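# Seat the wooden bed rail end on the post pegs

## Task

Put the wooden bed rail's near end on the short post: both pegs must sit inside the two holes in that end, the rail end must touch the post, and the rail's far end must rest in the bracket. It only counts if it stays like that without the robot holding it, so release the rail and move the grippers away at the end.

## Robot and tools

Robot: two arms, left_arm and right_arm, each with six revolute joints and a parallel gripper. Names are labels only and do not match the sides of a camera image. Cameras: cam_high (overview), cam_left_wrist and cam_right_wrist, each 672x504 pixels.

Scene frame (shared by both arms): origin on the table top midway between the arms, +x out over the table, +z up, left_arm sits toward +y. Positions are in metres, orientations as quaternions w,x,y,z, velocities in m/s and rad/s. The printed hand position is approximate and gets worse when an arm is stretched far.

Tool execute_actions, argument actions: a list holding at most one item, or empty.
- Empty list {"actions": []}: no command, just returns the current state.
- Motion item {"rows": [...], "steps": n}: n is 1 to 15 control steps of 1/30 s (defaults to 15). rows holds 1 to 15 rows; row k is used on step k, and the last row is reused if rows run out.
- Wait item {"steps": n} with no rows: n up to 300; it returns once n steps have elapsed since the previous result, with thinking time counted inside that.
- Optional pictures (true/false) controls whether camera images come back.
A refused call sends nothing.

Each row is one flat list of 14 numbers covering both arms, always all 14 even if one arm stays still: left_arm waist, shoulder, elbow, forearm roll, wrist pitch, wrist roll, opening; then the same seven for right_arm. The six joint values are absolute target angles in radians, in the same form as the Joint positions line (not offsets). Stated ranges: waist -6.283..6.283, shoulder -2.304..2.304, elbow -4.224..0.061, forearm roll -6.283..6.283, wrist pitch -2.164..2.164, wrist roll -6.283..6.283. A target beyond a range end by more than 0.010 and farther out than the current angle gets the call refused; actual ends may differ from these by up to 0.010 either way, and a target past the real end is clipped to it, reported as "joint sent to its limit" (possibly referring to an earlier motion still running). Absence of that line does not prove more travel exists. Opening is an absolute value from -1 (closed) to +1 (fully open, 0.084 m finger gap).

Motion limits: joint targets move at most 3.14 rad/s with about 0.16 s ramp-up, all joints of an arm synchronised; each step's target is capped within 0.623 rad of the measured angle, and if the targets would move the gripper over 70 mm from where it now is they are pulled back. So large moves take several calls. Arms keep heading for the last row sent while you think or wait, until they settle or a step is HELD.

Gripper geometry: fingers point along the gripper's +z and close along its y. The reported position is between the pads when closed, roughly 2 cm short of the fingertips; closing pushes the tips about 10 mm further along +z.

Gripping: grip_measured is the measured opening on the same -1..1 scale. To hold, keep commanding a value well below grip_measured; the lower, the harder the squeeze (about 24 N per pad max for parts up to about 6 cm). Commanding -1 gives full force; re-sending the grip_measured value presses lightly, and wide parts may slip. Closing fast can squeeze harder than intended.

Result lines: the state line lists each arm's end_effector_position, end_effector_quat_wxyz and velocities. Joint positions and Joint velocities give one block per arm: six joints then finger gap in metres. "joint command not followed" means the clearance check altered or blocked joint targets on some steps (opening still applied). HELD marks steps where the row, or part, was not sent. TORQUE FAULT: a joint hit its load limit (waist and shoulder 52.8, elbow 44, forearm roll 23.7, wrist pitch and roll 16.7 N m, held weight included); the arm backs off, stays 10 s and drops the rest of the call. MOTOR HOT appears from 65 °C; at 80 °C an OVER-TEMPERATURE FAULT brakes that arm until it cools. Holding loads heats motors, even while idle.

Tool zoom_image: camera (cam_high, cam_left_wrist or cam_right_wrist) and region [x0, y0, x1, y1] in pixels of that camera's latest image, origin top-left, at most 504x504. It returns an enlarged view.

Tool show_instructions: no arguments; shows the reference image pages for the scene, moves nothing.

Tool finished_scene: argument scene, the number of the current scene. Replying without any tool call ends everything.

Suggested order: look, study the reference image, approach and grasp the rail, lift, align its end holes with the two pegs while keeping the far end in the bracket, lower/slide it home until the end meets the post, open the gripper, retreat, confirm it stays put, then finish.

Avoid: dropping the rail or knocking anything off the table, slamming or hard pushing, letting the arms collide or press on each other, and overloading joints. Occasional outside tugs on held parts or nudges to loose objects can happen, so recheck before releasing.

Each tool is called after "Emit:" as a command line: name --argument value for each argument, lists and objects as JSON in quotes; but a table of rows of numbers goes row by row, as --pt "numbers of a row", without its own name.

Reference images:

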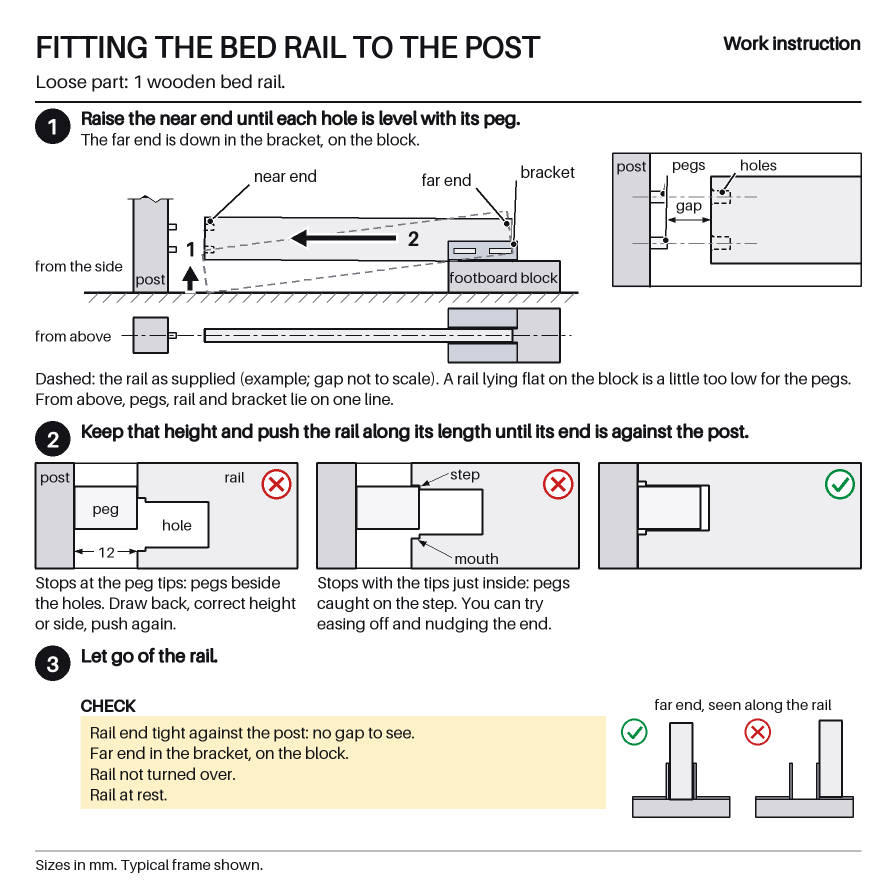

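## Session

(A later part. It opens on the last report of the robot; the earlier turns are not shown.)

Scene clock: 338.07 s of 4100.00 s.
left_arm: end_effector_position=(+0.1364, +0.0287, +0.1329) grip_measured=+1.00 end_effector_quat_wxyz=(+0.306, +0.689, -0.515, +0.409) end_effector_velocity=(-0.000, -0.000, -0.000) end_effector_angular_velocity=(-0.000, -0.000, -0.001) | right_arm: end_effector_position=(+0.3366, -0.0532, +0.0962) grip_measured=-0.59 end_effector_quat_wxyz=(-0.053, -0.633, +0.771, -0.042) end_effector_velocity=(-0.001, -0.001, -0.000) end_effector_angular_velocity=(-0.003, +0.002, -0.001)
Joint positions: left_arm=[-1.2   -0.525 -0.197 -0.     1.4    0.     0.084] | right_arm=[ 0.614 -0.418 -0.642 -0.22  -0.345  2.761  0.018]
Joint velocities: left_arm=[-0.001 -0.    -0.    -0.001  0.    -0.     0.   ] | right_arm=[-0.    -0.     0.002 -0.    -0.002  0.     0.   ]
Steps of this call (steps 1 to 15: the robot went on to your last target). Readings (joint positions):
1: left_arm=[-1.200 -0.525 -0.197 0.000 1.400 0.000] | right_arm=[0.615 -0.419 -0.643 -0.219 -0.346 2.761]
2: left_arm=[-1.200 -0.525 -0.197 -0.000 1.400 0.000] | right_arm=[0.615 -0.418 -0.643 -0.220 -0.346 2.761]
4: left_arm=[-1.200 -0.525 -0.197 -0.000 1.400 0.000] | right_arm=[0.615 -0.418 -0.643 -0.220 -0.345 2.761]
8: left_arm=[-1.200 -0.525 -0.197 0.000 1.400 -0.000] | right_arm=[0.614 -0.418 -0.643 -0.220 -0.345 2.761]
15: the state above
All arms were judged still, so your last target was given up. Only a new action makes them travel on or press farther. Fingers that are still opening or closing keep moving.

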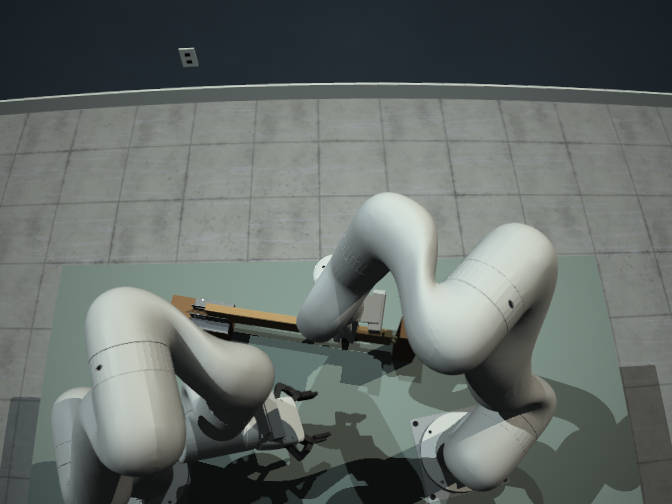

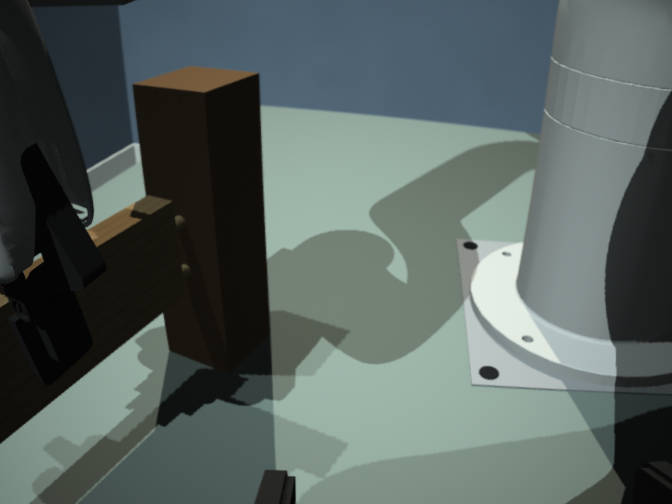

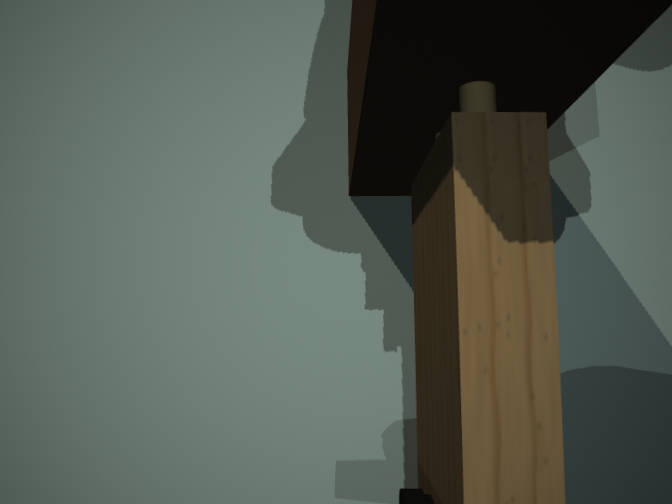

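Emit:
execute_actions --actions '[{"rows":[[-1.2,-0.525,-0.197,0,1.4,0,1,0.611,-0.415,-0.636,-0.222,-0.344,2.76,-1],[-1.2,-0.525,-0.197,0,1.4,0,1,0.611,-0.415,-0.636,-0.222,-0.344,2.76,-1],[-1.2,-0.525,-0.197,0,1.4,0,1,0.611,-0.415,-0.636,-0.222,-0.344,2.76,-1],[-1.2,-0.525,-0.197,0,1.4,0,1,0.608,-0.411,-0.63,-0.224,-0.342,2.759,-1],[-1.2,-0.525,-0.197,0,1.4,0,1,0.608,-0.411,-0.63,-0.224,-0.342,2.759,-1],[-1.2,-0.525,-0.197,0,1.4,0,1,0.608,-0.411,-0.63,-0.224,-0.342,2.759,-1],[-1.2,-0.525,-0.197,0,1.4,0,1,0.605,-0.408,-0.624,-0.227,-0.339,2.759,-1],[-1.2,-0.525,-0.197,0,1.4,0,1,0.605,-0.408,-0.624,-0.227,-0.339,2.759,-1],[-1.2,-0.525,-0.197,0,1.4,0,1,0.605,-0.408,-0.624,-0.227,-0.339,2.759,-1],[-1.2,-0.525,-0.197,0,1.4,0,1,0.602,-0.405,-0.618,-0.229,-0.337,2.758,-1]]}]' --pictures false

Emit:
execute_actions --actions '[{"steps":15}]'

Scene clock: 353.57 s of 4100.00 s.
left_arm: end_effector_position=(+0.1364, +0.0287, +0.1329) grip_measured=+1.00 end_effector_quat_wxyz=(+0.306, +0.689, -0.515, +0.409) end_effector_velocity=(-0.000, -0.000, -0.000) end_effector_angular_velocity=(+0.001, -0.000, +0.001) | right_arm: end_effector_position=(+0.3351, -0.0604, +0.0957) grip_measured=-0.59 end_effector_quat_wxyz=(-0.049, -0.633, +0.771, -0.041) end_effector_velocity=(-0.001, -0.007, -0.000) end_effector_angular_velocity=(+0.005, -0.002, +0.001)
Joint positions: left_arm=[-1.2   -0.525 -0.197 -0.     1.4   -0.     0.084] | right_arm=[ 0.603 -0.406 -0.621 -0.229 -0.328  2.758  0.018]
Joint velocities: left_arm=[-0.002 -0.    -0.    -0.002 -0.001 -0.     0.   ] | right_arm=[-0.011  0.01   0.019 -0.008  0.014 -0.004 -0.   ]
Steps of this call (steps 1 to 90: nothing new was sent; then 12.00 s passed at rest; steps 91 to 105: all 15 steps of this action). Readings (joint positions):
91: left_arm=[-1.200 -0.525 -0.197 0.000 1.400 -0.000] | right_arm=[0.614 -0.418 -0.642 -0.220 -0.345 2.761]
92: left_arm=[-1.200 -0.525 -0.197 -0.000 1.400 0.000] | right_arm=[0.614 -0.418 -0.641 -0.220 -0.345 2.761]
94: left_arm=[-1.200 -0.525 -0.197 0.000 1.400 -0.000] | right_arm=[0.613 -0.416 -0.639 -0.221 -0.341 2.761]
98: left_arm=[-1.200 -0.525 -0.197 0.000 1.400 0.000] | right_arm=[0.609 -0.412 -0.632 -0.223 -0.336 2.760]
105: the state above

Scene clock: 354.07 s of 4100.00 s.
left_arm: end_effector_position=(+0.1364, +0.0287, +0.1329) grip_measured=+1.00 end_effector_quat_wxyz=(+0.306, +0.689, -0.515, +0.409) end_effector_velocity=(-0.001, -0.000, +0.000) end_effector_angular_velocity=(-0.000, -0.000, -0.002) | right_arm: end_effector_position=(+0.3350, -0.0608, +0.0957) grip_measured=-0.59 end_effector_quat_wxyz=(-0.049, -0.633, +0.771, -0.041) end_effector_velocity=(-0.000, -0.000, -0.000) end_effector_angular_velocity=(-0.001, +0.001, +0.000)
Joint positions: left_arm=[-1.2   -0.525 -0.197 -0.     1.4    0.     0.084] | right_arm=[ 0.602 -0.405 -0.62  -0.229 -0.327  2.758  0.018]
Joint velocities: left_arm=[-0.003  0.     0.001 -0.     0.     0.    -0.   ] | right_arm=[-0.    -0.     0.001  0.    -0.    -0.001 -0.   ]
Steps of this call (steps 1 to 15: the robot went on to your last target). Readings (joint positions):
1: left_arm=[-1.200 -0.525 -0.197 -0.000 1.400 -0.000] | right_arm=[0.602 -0.405 -0.620 -0.229 -0.328 2.758]
2: left_arm=[-1.200 -0.525 -0.197 0.000 1.400 0.000] | right_arm=[0.602 -0.405 -0.620 -0.229 -0.328 2.758]
4: left_arm=[-1.200 -0.525 -0.197 0.000 1.400 -0.000] | right_arm=[0.602 -0.405 -0.620 -0.229 -0.327 2.758]
8: left_arm=[-1.200 -0.525 -0.197 0.000 1.400 0.000] | right_arm=[0.602 -0.405 -0.620 -0.229 -0.327 2.758]
15: the state above
All arms were judged still, so your last target was given up. Only a new action makes them travel on or press farther. Fingers that are still opening or closing keep moving.

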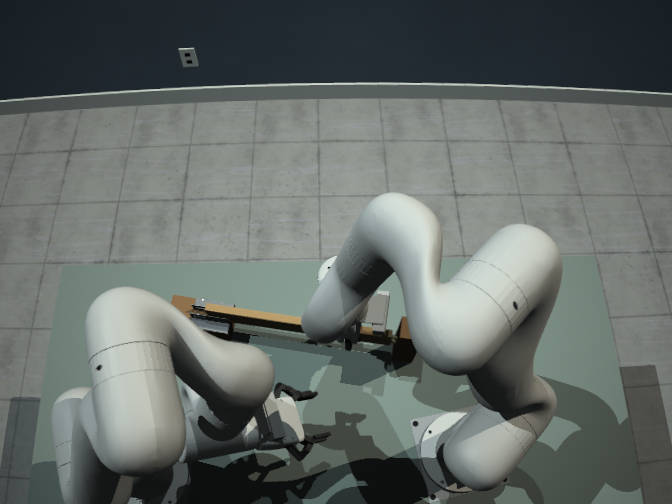

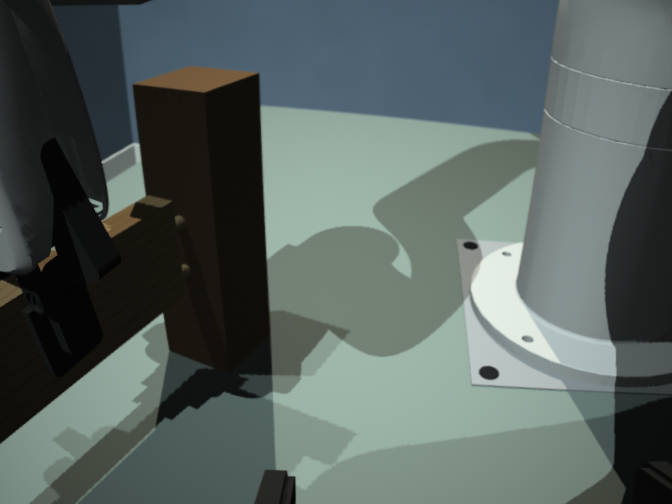

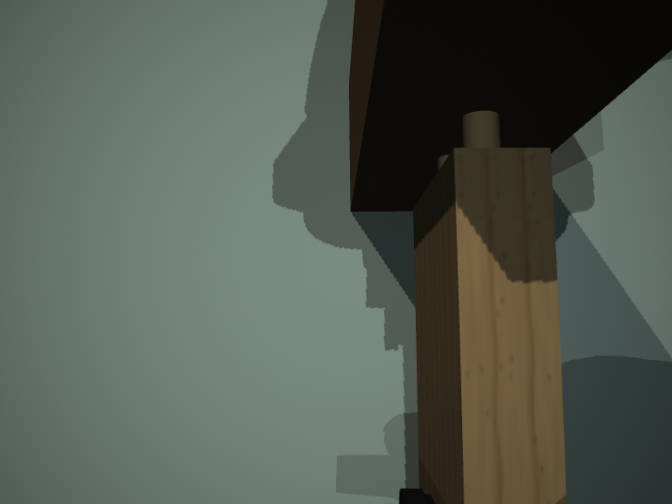

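Emit:
zoom_image --camera "cam_left_wrist" --region '[60,160,260,380]'

Region (60, 160, 260, 380) of cam_left_wrist's 672x504 image, scaled by 2.291, with more detail than that image has; it fills the left 458 columns of this view, and the rest is white.

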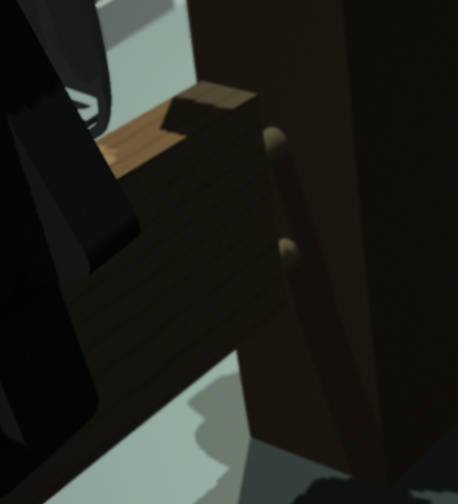

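Emit:
execute_actions --actions '[{"rows":[[-1.2,-0.525,-0.197,0,1.4,0,1,0.608,-0.411,-0.63,-0.224,-0.342,2.759,-1],[-1.2,-0.525,-0.197,0,1.4,0,1,0.608,-0.411,-0.63,-0.224,-0.342,2.759,-1],[-1.2,-0.525,-0.197,0,1.4,0,1,0.608,-0.411,-0.63,-0.224,-0.342,2.759,-1],[-1.2,-0.525,-0.197,0,1.4,0,1,0.608,-0.411,-0.63,-0.224,-0.342,2.759,-1],[-1.2,-0.525,-0.197,0,1.4,0,1,0.608,-0.406,-0.63,-0.224,-0.347,2.759,-1],[-1.2,-0.525,-0.197,0,1.4,0,1,0.608,-0.406,-0.63,-0.224,-0.347,2.759,-1],[-1.2,-0.525,-0.197,0,1.4,0,1,0.608,-0.406,-0.63,-0.224,-0.347,2.759,-1],[-1.2,-0.525,-0.197,0,1.4,0,1,0.608,-0.406,-0.63,-0.224,-0.347,2.759,-1],[-1.2,-0.525,-0.197,0,1.4,0,1,0.605,-0.403,-0.624,-0.227,-0.344,2.759,-1],[-1.2,-0.525,-0.197,0,1.4,0,1,0.605,-0.403,-0.624,-0.227,-0.344,2.759,-1],[-1.2,-0.525,-0.197,0,1.4,0,1,0.602,-0.4,-0.618,-0.229,-0.342,2.758,-1],[-1.2,-0.525,-0.197,0,1.4,0,1,0.602,-0.4,-0.618,-0.229,-0.342,2.758,-1],[-1.2,-0.525,-0.197,0,1.4,0,1,0.599,-0.396,-0.612,-0.231,-0.339,2.757,-1],[-1.2,-0.525,-0.197,0,1.4,0,1,0.599,-0.396,-0.612,-0.231,-0.339,2.757,-1],[-1.2,-0.525,-0.197,0,1.4,0,1,0.596,-0.393,-0.606,-0.233,-0.337,2.756,-1]]}]' --pictures false

Emit:
execute_actions --actions '[{"steps":15}]'

Scene clock: 388.20 s of 4100.00 s.
left_arm: end_effector_position=(+0.1364, +0.0287, +0.1329) grip_measured=+1.00 end_effector_quat_wxyz=(+0.306, +0.689, -0.515, +0.409) end_effector_velocity=(-0.001, -0.000, +0.000) end_effector_angular_velocity=(-0.000, -0.000, -0.002) | right_arm: end_effector_position=(+0.3343, -0.0613, +0.0977) grip_measured=-0.59 end_effector_quat_wxyz=(-0.051, -0.633, +0.771, -0.042) end_effector_velocity=(-0.005, -0.024, +0.002) end_effector_angular_velocity=(+0.023, -0.014, +0.003)
Joint positions: left_arm=[-1.2   -0.525 -0.197 -0.     1.4    0.     0.084] | right_arm=[ 0.603 -0.4   -0.619 -0.228 -0.336  2.758  0.018]
Joint velocities: left_arm=[-0.002  0.    -0.    -0.     0.     0.    -0.   ] | right_arm=[-0.039  0.051  0.074 -0.028  0.051 -0.012 -0.   ]
Steps of this call (steps 1 to 90: nothing new was sent; then 30.63 s passed at rest; steps 91 to 105: all 15 steps of this action). Readings (joint positions):
91: left_arm=[-1.200 -0.525 -0.197 0.000 1.400 -0.000] | right_arm=[0.602 -0.405 -0.620 -0.229 -0.327 2.758]
92: left_arm=[-1.200 -0.525 -0.197 0.000 1.400 -0.000] | right_arm=[0.603 -0.406 -0.621 -0.228 -0.329 2.758]
94: left_arm=[-1.200 -0.525 -0.197 0.000 1.400 -0.000] | right_arm=[0.604 -0.408 -0.625 -0.227 -0.335 2.758]
98: left_arm=[-1.200 -0.525 -0.197 -0.000 1.400 -0.000] | right_arm=[0.606 -0.409 -0.627 -0.225 -0.343 2.759]
105: the state above

Scene clock: 388.70 s of 4100.00 s.
left_arm: end_effector_position=(+0.1364, +0.0287, +0.1329) grip_measured=+1.00 end_effector_quat_wxyz=(+0.306, +0.689, -0.515, +0.409) end_effector_velocity=(-0.000, +0.000, -0.001) end_effector_angular_velocity=(+0.002, +0.000, -0.000) | right_arm: end_effector_position=(+0.3331, -0.0662, +0.0975) grip_measured=-0.59 end_effector_quat_wxyz=(-0.050, -0.633, +0.771, -0.041) end_effector_velocity=(-0.000, -0.000, -0.000) end_effector_angular_velocity=(-0.002, +0.001, -0.001)
Joint positions: left_arm=[-1.2   -0.525 -0.197  0.     1.4   -0.     0.084] | right_arm=[ 0.596 -0.393 -0.607 -0.233 -0.329  2.756  0.018]
Joint velocities: left_arm=[-0.001 -0.002  0.    -0.     0.    -0.    -0.   ] | right_arm=[-0.    -0.001 -0.001 -0.    -0.002  0.001  0.   ]
Steps of this call (steps 1 to 15: the robot went on to your last target). Readings (joint positions):
1: left_arm=[-1.200 -0.525 -0.197 -0.000 1.400 -0.000] | right_arm=[0.602 -0.398 -0.617 -0.229 -0.334 2.758]
2: left_arm=[-1.200 -0.525 -0.197 -0.000 1.400 0.000] | right_arm=[0.600 -0.396 -0.614 -0.230 -0.333 2.757]
4: left_arm=[-1.200 -0.525 -0.197 0.000 1.400 -0.000] | right_arm=[0.598 -0.394 -0.610 -0.232 -0.331 2.757]
8: left_arm=[-1.200 -0.525 -0.197 0.000 1.400 -0.000] | right_arm=[0.596 -0.393 -0.608 -0.233 -0.329 2.756]
15: the state above

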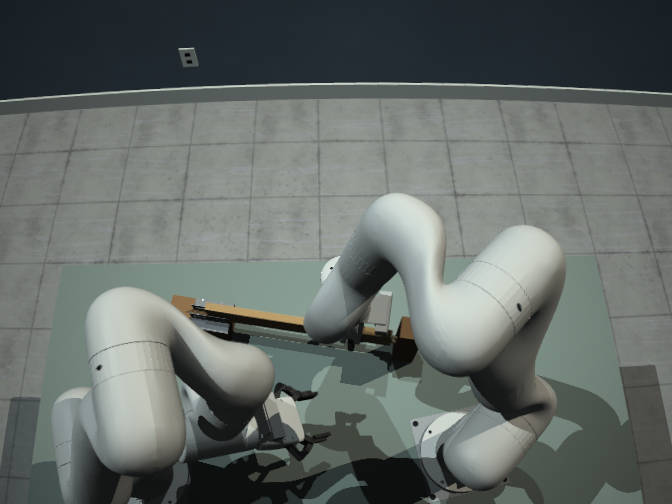

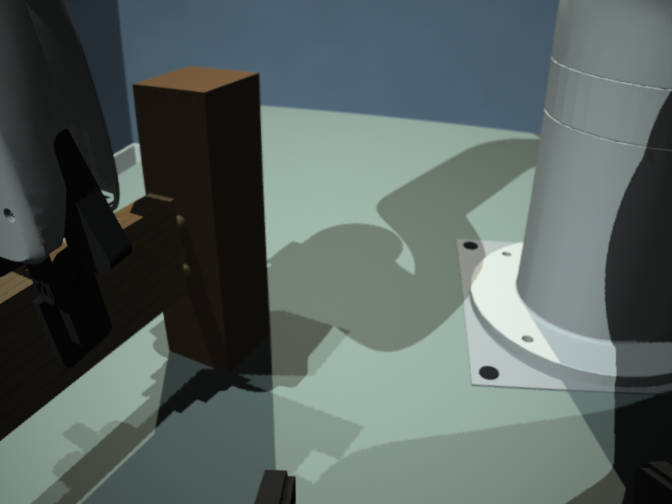

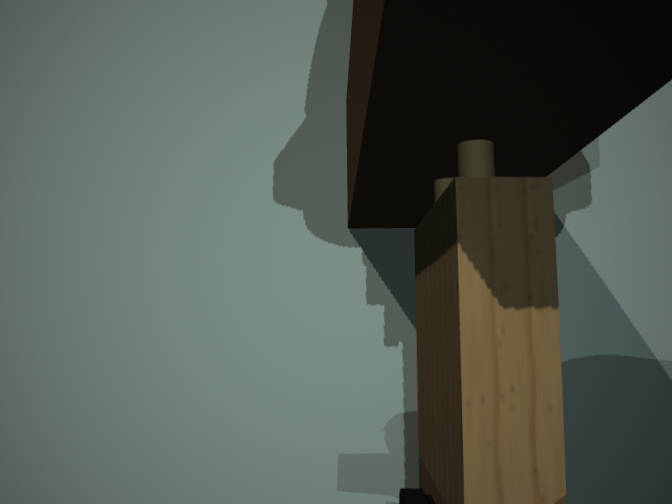

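Emit:
execute_actions --actions '[{"rows":[[-1.2,-0.525,-0.197,0,1.4,0,1,0.602,-0.4,-0.618,-0.229,-0.342,2.758,-1],[-1.2,-0.525,-0.197,0,1.4,0,1,0.602,-0.4,-0.618,-0.229,-0.342,2.758,-1],[-1.2,-0.525,-0.197,0,1.4,0,1,0.602,-0.4,-0.618,-0.229,-0.342,2.758,-1],[-1.2,-0.525,-0.197,0,1.4,0,1,0.602,-0.4,-0.618,-0.229,-0.342,2.758,-1],[-1.2,-0.525,-0.197,0,1.4,0,1,0.598,-0.4045,-0.6213,-0.229,-0.341,2.754,-1],[-1.2,-0.525,-0.197,0,1.4,0,1,0.598,-0.4045,-0.6213,-0.229,-0.341,2.754,-1],[-1.2,-0.525,-0.197,0,1.4,0,1,0.598,-0.4045,-0.6213,-0.229,-0.341,2.754,-1],[-1.2,-0.525,-0.197,0,1.4,0,1,0.598,-0.4045,-0.6213,-0.229,-0.341,2.754,-1],[-1.2,-0.525,-0.197,0,1.4,0,1,0.595,-0.401,-0.6153,-0.231,-0.3385,2.753,-1],[-1.2,-0.525,-0.197,0,1.4,0,1,0.595,-0.401,-0.6153,-0.231,-0.3385,2.753,-1],[-1.2,-0.525,-0.197,0,1.4,0,1,0.592,-0.3975,-0.6093,-0.233,-0.336,2.752,-1],[-1.2,-0.525,-0.197,0,1.4,0,1,0.592,-0.3975,-0.6093,-0.233,-0.336,2.752,-1],[-1.2,-0.525,-0.197,0,1.4,0,1,0.589,-0.394,-0.6033,-0.235,-0.3335,2.751,-1]]}]' --pictures false

Emit:
execute_actions --actions '[{"steps":15}]'

Scene clock: 418.80 s of 4100.00 s.
left_arm: end_effector_position=(+0.1364, +0.0287, +0.1329) grip_measured=+1.00 end_effector_quat_wxyz=(+0.306, +0.689, -0.515, +0.409) end_effector_velocity=(-0.000, -0.000, +0.000) end_effector_angular_velocity=(-0.001, -0.000, -0.001) | right_arm: end_effector_position=(+0.3338, -0.0671, +0.0965) grip_measured=-0.59 end_effector_quat_wxyz=(-0.053, -0.633, +0.771, -0.042) end_effector_velocity=(-0.005, -0.022, +0.001) end_effector_angular_velocity=(+0.021, -0.012, -0.000)
Joint positions: left_arm=[-1.2   -0.525 -0.197  0.     1.4    0.     0.084] | right_arm=[ 0.593 -0.398 -0.61  -0.232 -0.332  2.752  0.018]
Joint velocities: left_arm=[-0.     0.001  0.     0.     0.     0.    -0.   ] | right_arm=[-0.038  0.044  0.066 -0.024  0.048 -0.012 -0.   ]
Steps of this call (steps 1 to 15: the robot went on to your last target; steps 16 to 90: nothing new was sent; then 26.60 s passed at rest; steps 91 to 105: all 15 steps of this action). Readings (joint positions):
91: left_arm=[-1.200 -0.525 -0.197 -0.000 1.400 -0.000] | right_arm=[0.596 -0.393 -0.607 -0.233 -0.329 2.756]
92: left_arm=[-1.200 -0.525 -0.197 0.000 1.400 -0.000] | right_arm=[0.597 -0.394 -0.609 -0.233 -0.331 2.756]
94: left_arm=[-1.200 -0.525 -0.197 -0.000 1.400 0.000] | right_arm=[0.598 -0.397 -0.612 -0.231 -0.336 2.757]
98: left_arm=[-1.200 -0.525 -0.197 0.000 1.400 -0.000] | right_arm=[0.598 -0.402 -0.617 -0.230 -0.342 2.756]
105: the state above

Scene clock: 419.30 s of 4100.00 s.
left_arm: end_effector_position=(+0.1364, +0.0287, +0.1329) grip_measured=+1.00 end_effector_quat_wxyz=(+0.306, +0.689, -0.515, +0.409) end_effector_velocity=(-0.000, -0.000, +0.000) end_effector_angular_velocity=(-0.000, -0.000, -0.001) | right_arm: end_effector_position=(+0.3332, -0.0698, +0.0964) grip_measured=-0.59 end_effector_quat_wxyz=(-0.052, -0.633, +0.771, -0.041) end_effector_velocity=(-0.000, -0.000, -0.000) end_effector_angular_velocity=(-0.001, +0.001, +0.001)
Joint positions: left_arm=[-1.2   -0.525 -0.197 -0.     1.4   -0.     0.084] | right_arm=[ 0.589 -0.394 -0.604 -0.235 -0.328  2.751  0.018]
Joint velocities: left_arm=[-0.001 -0.    -0.    -0.    -0.    -0.    -0.   ] | right_arm=[-0.     0.     0.    -0.    -0.001 -0.001  0.   ]
Steps of this call (steps 1 to 15: the robot went on to your last target). Readings (joint positions):
1: left_arm=[-1.200 -0.525 -0.197 -0.000 1.400 -0.000] | right_arm=[0.592 -0.397 -0.608 -0.233 -0.331 2.752]
2: left_arm=[-1.200 -0.525 -0.197 -0.000 1.400 -0.000] | right_arm=[0.591 -0.396 -0.607 -0.233 -0.330 2.752]
4: left_arm=[-1.200 -0.525 -0.197 -0.000 1.400 0.000] | right_arm=[0.590 -0.395 -0.605 -0.234 -0.329 2.751]
8: left_arm=[-1.200 -0.525 -0.197 0.000 1.400 -0.000] | right_arm=[0.589 -0.394 -0.604 -0.235 -0.328 2.751]
15: the state above
All arms were judged still, so your last target was given up. Only a new action makes them travel on or press farther. Fingers that are still opening or closing keep moving.

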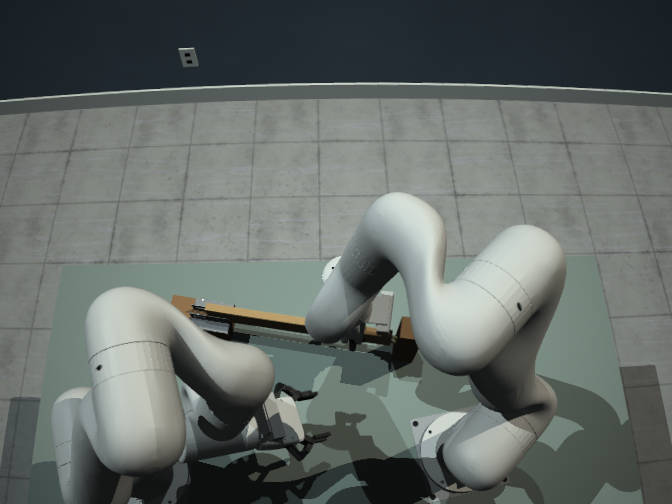

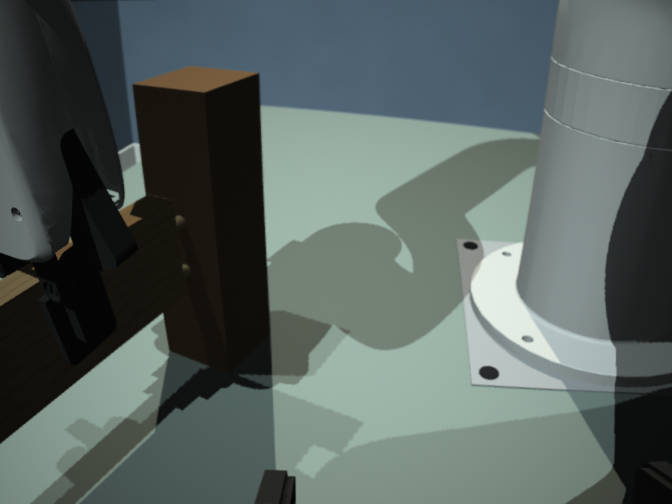

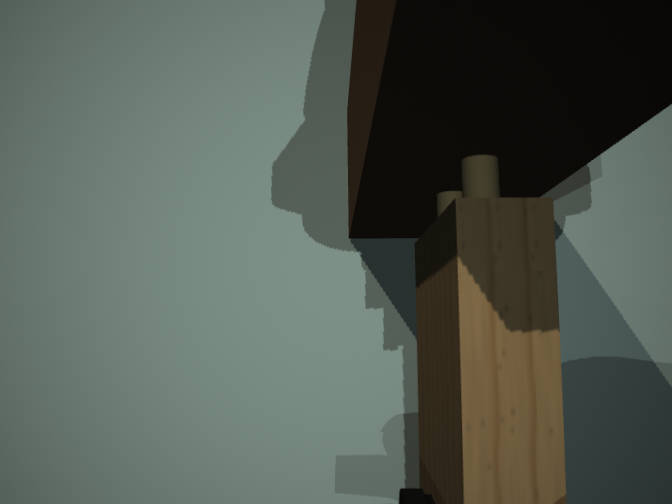

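Emit:
execute_actions --actions '[{"rows":[[-1.2,-0.525,-0.197,0,1.4,0,1,0.589,-0.395,-0.6033,-0.235,-0.3325,2.751,-1],[-1.2,-0.525,-0.197,0,1.4,0,1,0.589,-0.396,-0.6033,-0.235,-0.3315,2.751,-1],[-1.2,-0.525,-0.197,0,1.4,0,1,0.589,-0.397,-0.6033,-0.235,-0.3305,2.751,-1],[-1.2,-0.525,-0.197,0,1.4,0,1,0.589,-0.398,-0.6033,-0.235,-0.3295,2.751,-1],[-1.2,-0.525,-0.197,0,1.4,0,1,0.589,-0.399,-0.6033,-0.235,-0.3285,2.751,-1],[-1.2,-0.525,-0.197,0,1.4,0,1,0.589,-0.4,-0.6033,-0.235,-0.3275,2.751,-1],[-1.2,-0.525,-0.197,0,1.4,0,1,0.589,-0.401,-0.6033,-0.235,-0.3265,2.751,-1],[-1.2,-0.525,-0.197,0,1.4,0,1,0.589,-0.402,-0.6033,-0.235,-0.3255,2.751,-1],[-1.2,-0.525,-0.197,0,1.4,0,1,0.589,-0.403,-0.6033,-0.235,-0.3245,2.751,-1],[-1.2,-0.525,-0.197,0,1.4,0,1,0.589,-0.404,-0.6033,-0.235,-0.3235,2.751,-1]]}]'

Scene clock: 439.57 s of 4100.00 s.
left_arm: end_effector_position=(+0.1364, +0.0287, +0.1329) grip_measured=+1.00 end_effector_quat_wxyz=(+0.306, +0.689, -0.515, +0.409) end_effector_velocity=(-0.000, -0.000, -0.000) end_effector_angular_velocity=(+0.000, +0.000, -0.001) | right_arm: end_effector_position=(+0.3327, -0.0700, +0.0929) grip_measured=-0.59 end_effector_quat_wxyz=(-0.053, -0.633, +0.771, -0.041) end_effector_velocity=(-0.001, +0.000, -0.003) end_effector_angular_velocity=(+0.001, +0.002, +0.001)
Joint positions: left_arm=[-1.2   -0.525 -0.197  0.     1.4    0.     0.084] | right_arm=[ 0.588 -0.403 -0.604 -0.235 -0.321  2.751  0.018]
Joint velocities: left_arm=[-0.001  0.     0.     0.    -0.     0.     0.   ] | right_arm=[ 0.002 -0.007  0.001  0.002  0.008 -0.    -0.   ]
Steps of this call (steps 1 to 90: nothing new was sent; then 16.77 s passed at rest; steps 91 to 105: all 15 steps of this action). Readings (joint positions):
91: left_arm=[-1.200 -0.525 -0.197 0.000 1.400 0.000] | right_arm=[0.589 -0.394 -0.603 -0.235 -0.328 2.751]
92: left_arm=[-1.200 -0.525 -0.197 0.000 1.400 -0.000] | right_arm=[0.589 -0.394 -0.603 -0.235 -0.328 2.751]
94: left_arm=[-1.200 -0.525 -0.197 -0.000 1.400 0.000] | right_arm=[0.589 -0.395 -0.604 -0.235 -0.327 2.751]
98: left_arm=[-1.200 -0.525 -0.197 -0.000 1.400 0.000] | right_arm=[0.588 -0.398 -0.604 -0.236 -0.325 2.751]
105: the state above

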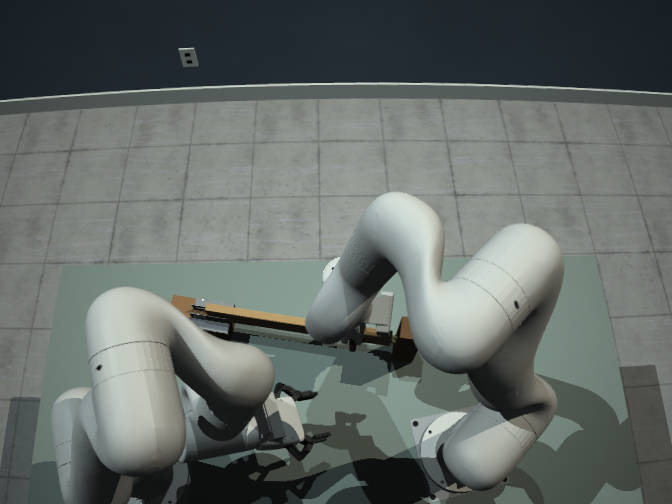

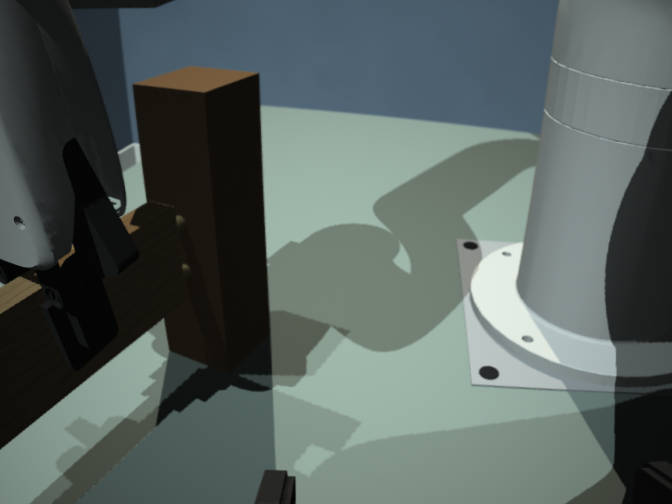

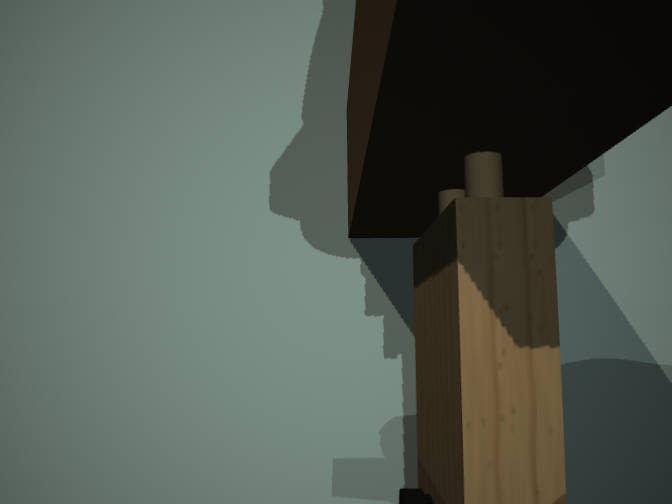

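Emit:
execute_actions --actions '[{"rows":[[-1.2,-0.525,-0.197,0,1.4,0,1,0.589,-0.402,-0.6033,-0.235,-0.3255,2.751,-1],[-1.2,-0.525,-0.197,0,1.4,0,1,0.589,-0.4,-0.6033,-0.235,-0.3275,2.751,-1],[-1.2,-0.525,-0.197,0,1.4,0,1,0.589,-0.398,-0.6033,-0.235,-0.3295,2.751,-1],[-1.2,-0.525,-0.197,0,1.4,0,1,0.589,-0.396,-0.6033,-0.235,-0.3315,2.751,-1],[-1.2,-0.525,-0.197,0,1.4,0,1,0.589,-0.394,-0.6033,-0.235,-0.3335,2.751,-1],[-1.2,-0.525,-0.197,0,1.4,0,1,0.589,-0.393,-0.6033,-0.235,-0.3345,2.751,-1],[-1.2,-0.525,-0.197,0,1.4,0,1,0.589,-0.392,-0.6033,-0.235,-0.3355,2.751,-1],[-1.2,-0.525,-0.197,0,1.4,0,1,0.589,-0.391,-0.6033,-0.235,-0.3365,2.751,-1],[-1.2,-0.525,-0.197,0,1.4,0,1,0.589,-0.39,-0.6033,-0.235,-0.3375,2.751,-1],[-1.2,-0.525,-0.197,0,1.4,0,1,0.589,-0.389,-0.6033,-0.235,-0.3385,2.751,-1],[-1.2,-0.525,-0.197,0,1.4,0,1,0.589,-0.388,-0.6033,-0.235,-0.3395,2.751,-1],[-1.2,-0.525,-0.197,0,1.4,0,1,0.589,-0.387,-0.6033,-0.235,-0.3405,2.751,-1],[-1.2,-0.525,-0.197,0,1.4,0,1,0.589,-0.386,-0.6033,-0.235,-0.3415,2.751,-1],[-1.2,-0.525,-0.197,0,1.4,0,1,0.589,-0.385,-0.6033,-0.235,-0.3425,2.751,-1],[-1.2,-0.525,-0.197,0,1.4,0,1,0.589,-0.384,-0.6033,-0.235,-0.3435,2.751,-1]]}]'

Scene clock: 462.17 s of 4100.00 s.
left_arm: end_effector_position=(+0.1364, +0.0287, +0.1329) grip_measured=+1.00 end_effector_quat_wxyz=(+0.306, +0.689, -0.515, +0.409) end_effector_velocity=(-0.000, -0.000, +0.000) end_effector_angular_velocity=(-0.000, +0.000, -0.001) | right_arm: end_effector_position=(+0.3330, -0.0703, +0.0984) grip_measured=-0.59 end_effector_quat_wxyz=(-0.053, -0.633, +0.771, -0.042) end_effector_velocity=(+0.004, +0.000, +0.013) end_effector_angular_velocity=(-0.004, -0.008, -0.002)
Joint positions: left_arm=[-1.2   -0.525 -0.197 -0.     1.4   -0.     0.084] | right_arm=[ 0.589 -0.388 -0.603 -0.235 -0.334  2.751  0.018]
Joint velocities: left_arm=[-0.001  0.     0.     0.001  0.    -0.     0.   ] | right_arm=[-0.002  0.033 -0.003 -0.001 -0.034 -0.     0.   ]
Steps of this call (steps 1 to 15: the robot went on to your last target; steps 16 to 90: nothing new was sent; then 19.10 s passed at rest; steps 91 to 105: all 15 steps of this action). Readings (joint positions):
91: left_arm=[-1.200 -0.525 -0.197 -0.000 1.400 -0.000] | right_arm=[0.589 -0.404 -0.604 -0.235 -0.321 2.751]
92: left_arm=[-1.200 -0.525 -0.197 -0.000 1.400 -0.000] | right_arm=[0.589 -0.404 -0.604 -0.235 -0.321 2.751]
94: left_arm=[-1.200 -0.525 -0.197 0.000 1.400 0.000] | right_arm=[0.589 -0.402 -0.603 -0.235 -0.321 2.751]
98: left_arm=[-1.200 -0.525 -0.197 -0.000 1.400 -0.000] | right_arm=[0.589 -0.397 -0.602 -0.235 -0.326 2.751]
105: the state above

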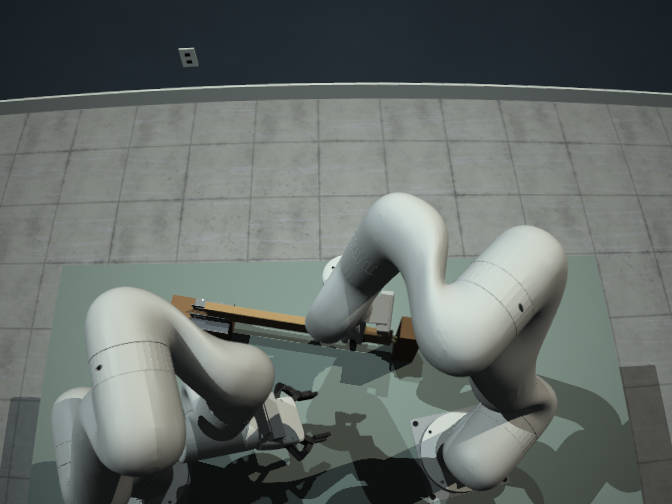

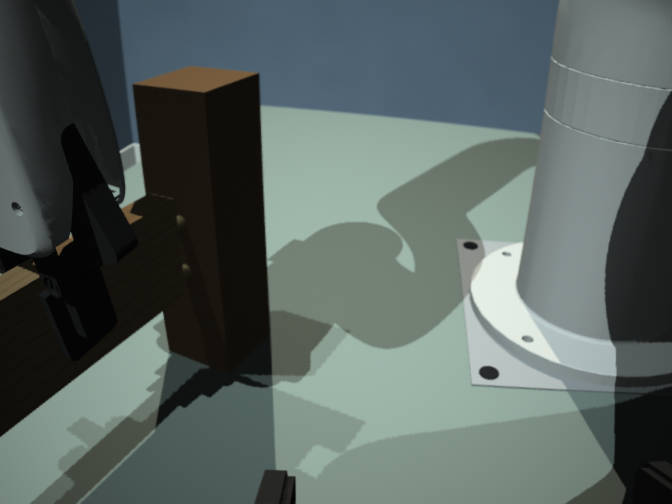

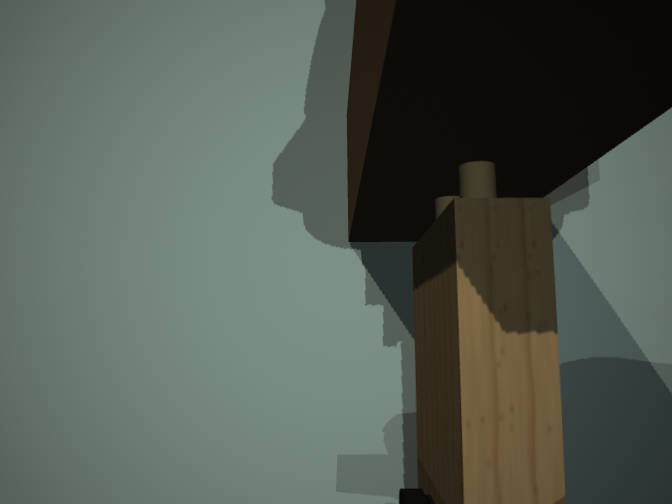

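Emit:
execute_actions --actions '[{"rows":[[-1.2,-0.525,-0.197,0,1.4,0,1,0.589,-0.384,-0.6033,-0.235,-0.3435,2.751,-1],[-1.2,-0.525,-0.197,0,1.4,0,1,0.589,-0.384,-0.6033,-0.235,-0.3435,2.751,-1],[-1.2,-0.525,-0.197,0,1.4,0,1,0.589,-0.384,-0.6033,-0.235,-0.3435,2.751,-1],[-1.2,-0.525,-0.197,0,1.4,0,1,0.586,-0.3805,-0.5973,-0.237,-0.341,2.75,-1],[-1.2,-0.525,-0.197,0,1.4,0,1,0.586,-0.3805,-0.5973,-0.237,-0.341,2.75,-1],[-1.2,-0.525,-0.197,0,1.4,0,1,0.586,-0.3805,-0.5973,-0.237,-0.341,2.75,-1],[-1.2,-0.525,-0.197,0,1.4,0,1,0.583,-0.377,-0.5913,-0.239,-0.3385,2.749,-1]]}]'

Scene clock: 473.10 s of 4100.00 s.
left_arm: end_effector_position=(+0.1364, +0.0287, +0.1329) grip_measured=+1.00 end_effector_quat_wxyz=(+0.306, +0.689, -0.515, +0.409) end_effector_velocity=(-0.000, +0.000, -0.000) end_effector_angular_velocity=(+0.001, +0.000, -0.000) | right_arm: end_effector_position=(+0.3330, -0.0733, +0.1003) grip_measured=-0.59 end_effector_quat_wxyz=(-0.050, -0.633, +0.771, -0.042) end_effector_velocity=(-0.001, -0.003, -0.000) end_effector_angular_velocity=(-0.001, +0.001, -0.001)
Joint positions: left_arm=[-1.2   -0.525 -0.197  0.     1.4   -0.     0.084] | right_arm=[ 0.583 -0.377 -0.593 -0.239 -0.33   2.749  0.018]
Joint velocities: left_arm=[ 0.    -0.     0.001  0.    -0.    -0.     0.   ] | right_arm=[-0.005  0.003  0.006 -0.003  0.003 -0.001 -0.   ]
Steps of this call (steps 1 to 15: the robot went on to your last target; steps 16 to 90: nothing new was sent; then 7.43 s passed at rest; steps 91 to 105: all 15 steps of this action). Readings (joint positions):
91: left_arm=[-1.200 -0.525 -0.197 0.000 1.400 0.000] | right_arm=[0.589 -0.384 -0.603 -0.235 -0.339 2.751]
92: left_arm=[-1.200 -0.525 -0.197 0.000 1.400 -0.000] | right_arm=[0.589 -0.384 -0.603 -0.235 -0.339 2.751]
94: left_arm=[-1.200 -0.525 -0.197 0.000 1.400 -0.000] | right_arm=[0.589 -0.384 -0.603 -0.235 -0.339 2.751]
98: left_arm=[-1.200 -0.525 -0.197 -0.000 1.400 -0.000] | right_arm=[0.587 -0.381 -0.599 -0.236 -0.333 2.750]
105: the state above

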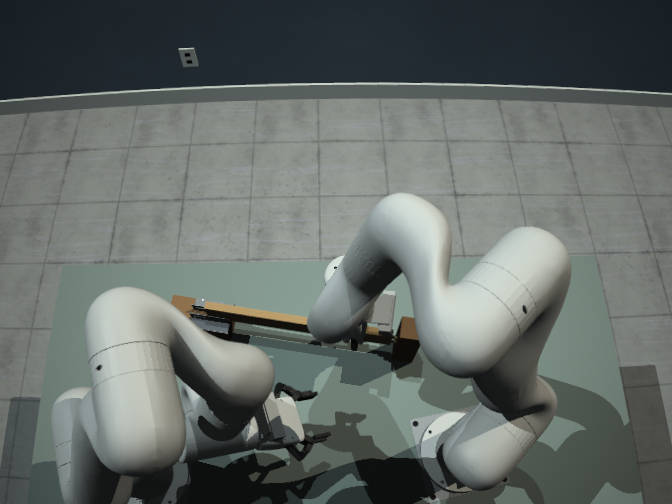

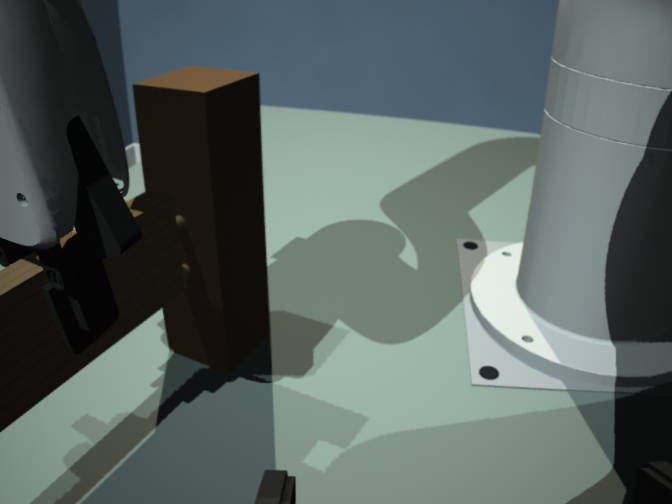

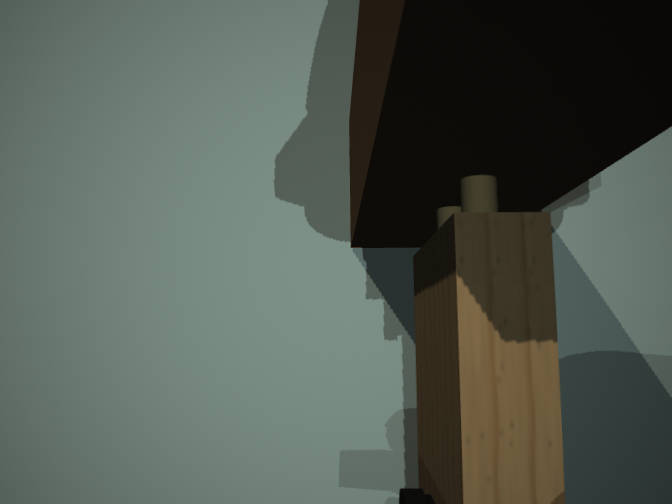

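Emit:
execute_actions --actions '[{"rows":[[-1.2,-0.525,-0.197,0,1.4,0,1,0.592,-0.3875,-0.6093,-0.233,-0.346,2.752,-1],[-1.2,-0.525,-0.197,0,1.4,0,1,0.592,-0.3875,-0.6093,-0.233,-0.346,2.752,-1],[-1.2,-0.525,-0.197,0,1.4,0,1,0.601,-0.398,-0.6273,-0.227,-0.3535,2.755,-1],[-1.2,-0.525,-0.197,0,1.4,0,1,0.601,-0.398,-0.6273,-0.227,-0.3535,2.755,-1],[-1.2,-0.525,-0.197,0,1.4,0,1,0.613,-0.412,-0.651,-0.219,-0.3635,2.759,-1],[-1.2,-0.525,-0.197,0,1.4,0,1,0.613,-0.412,-0.651,-0.219,-0.3635,2.759,-1],[-1.2,-0.525,-0.197,0,1.4,0,1,0.625,-0.426,-0.675,-0.211,-0.3735,2.763,-1]]}]'

Scene clock: 493.13 s of 4100.00 s.
left_arm: end_effector_position=(+0.1364, +0.0287, +0.1329) grip_measured=+1.00 end_effector_quat_wxyz=(+0.306, +0.689, -0.515, +0.409) end_effector_velocity=(-0.001, -0.000, -0.000) end_effector_angular_velocity=(+0.001, -0.000, -0.001) | right_arm: end_effector_position=(+0.3414, -0.0445, +0.1009) grip_measured=-0.58 end_effector_quat_wxyz=(-0.055, -0.632, +0.771, -0.045) end_effector_velocity=(+0.005, +0.014, +0.002) end_effector_angular_velocity=(+0.010, -0.008, -0.001)
Joint positions: left_arm=[-1.2   -0.525 -0.197  0.     1.4   -0.     0.084] | right_arm=[ 0.624 -0.425 -0.672 -0.212 -0.374  2.762  0.018]
Joint velocities: left_arm=[-0.001 -0.    -0.    -0.    -0.     0.    -0.   ] | right_arm=[ 0.014 -0.013 -0.03   0.01  -0.004  0.006  0.   ]
Steps of this call (steps 1 to 15: the robot went on to your last target; steps 16 to 90: nothing new was sent; then 16.53 s passed at rest; steps 91 to 105: all 15 steps of this action). Readings (joint positions):
91: left_arm=[-1.200 -0.525 -0.197 -0.000 1.400 0.000] | right_arm=[0.583 -0.377 -0.593 -0.239 -0.330 2.749]
92: left_arm=[-1.200 -0.525 -0.197 0.000 1.400 -0.000] | right_arm=[0.584 -0.378 -0.595 -0.238 -0.332 2.749]
94: left_arm=[-1.200 -0.525 -0.197 0.000 1.400 -0.000] | right_arm=[0.587 -0.384 -0.602 -0.236 -0.342 2.751]
98: left_arm=[-1.200 -0.525 -0.197 0.000 1.400 -0.000] | right_arm=[0.604 -0.405 -0.632 -0.225 -0.363 2.757]
105: the state above

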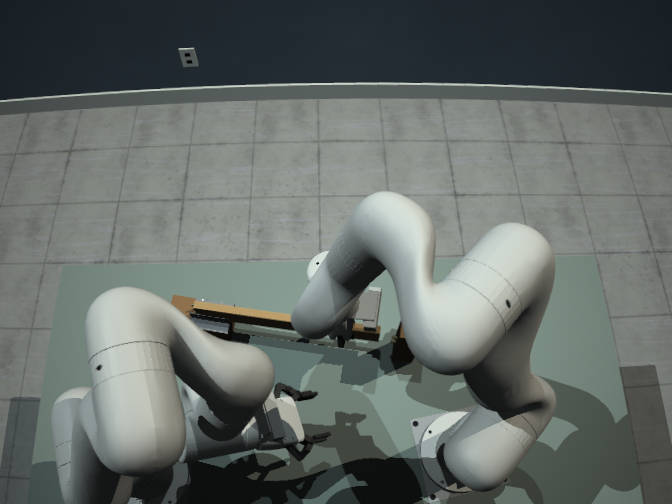

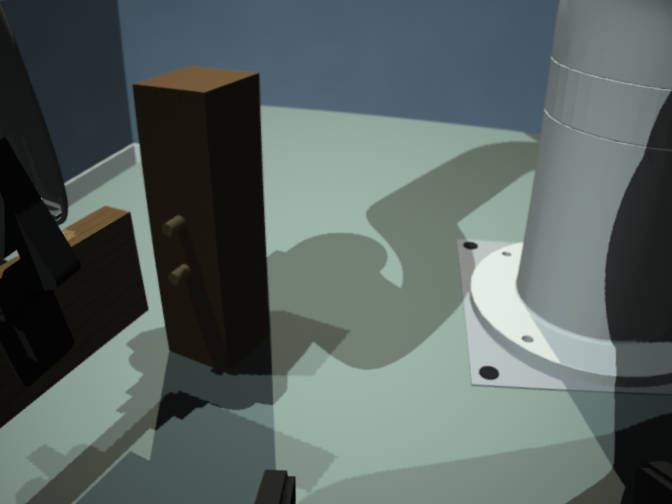

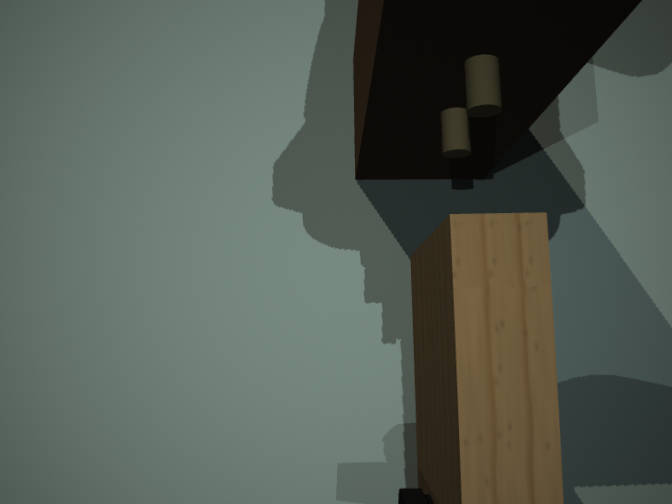

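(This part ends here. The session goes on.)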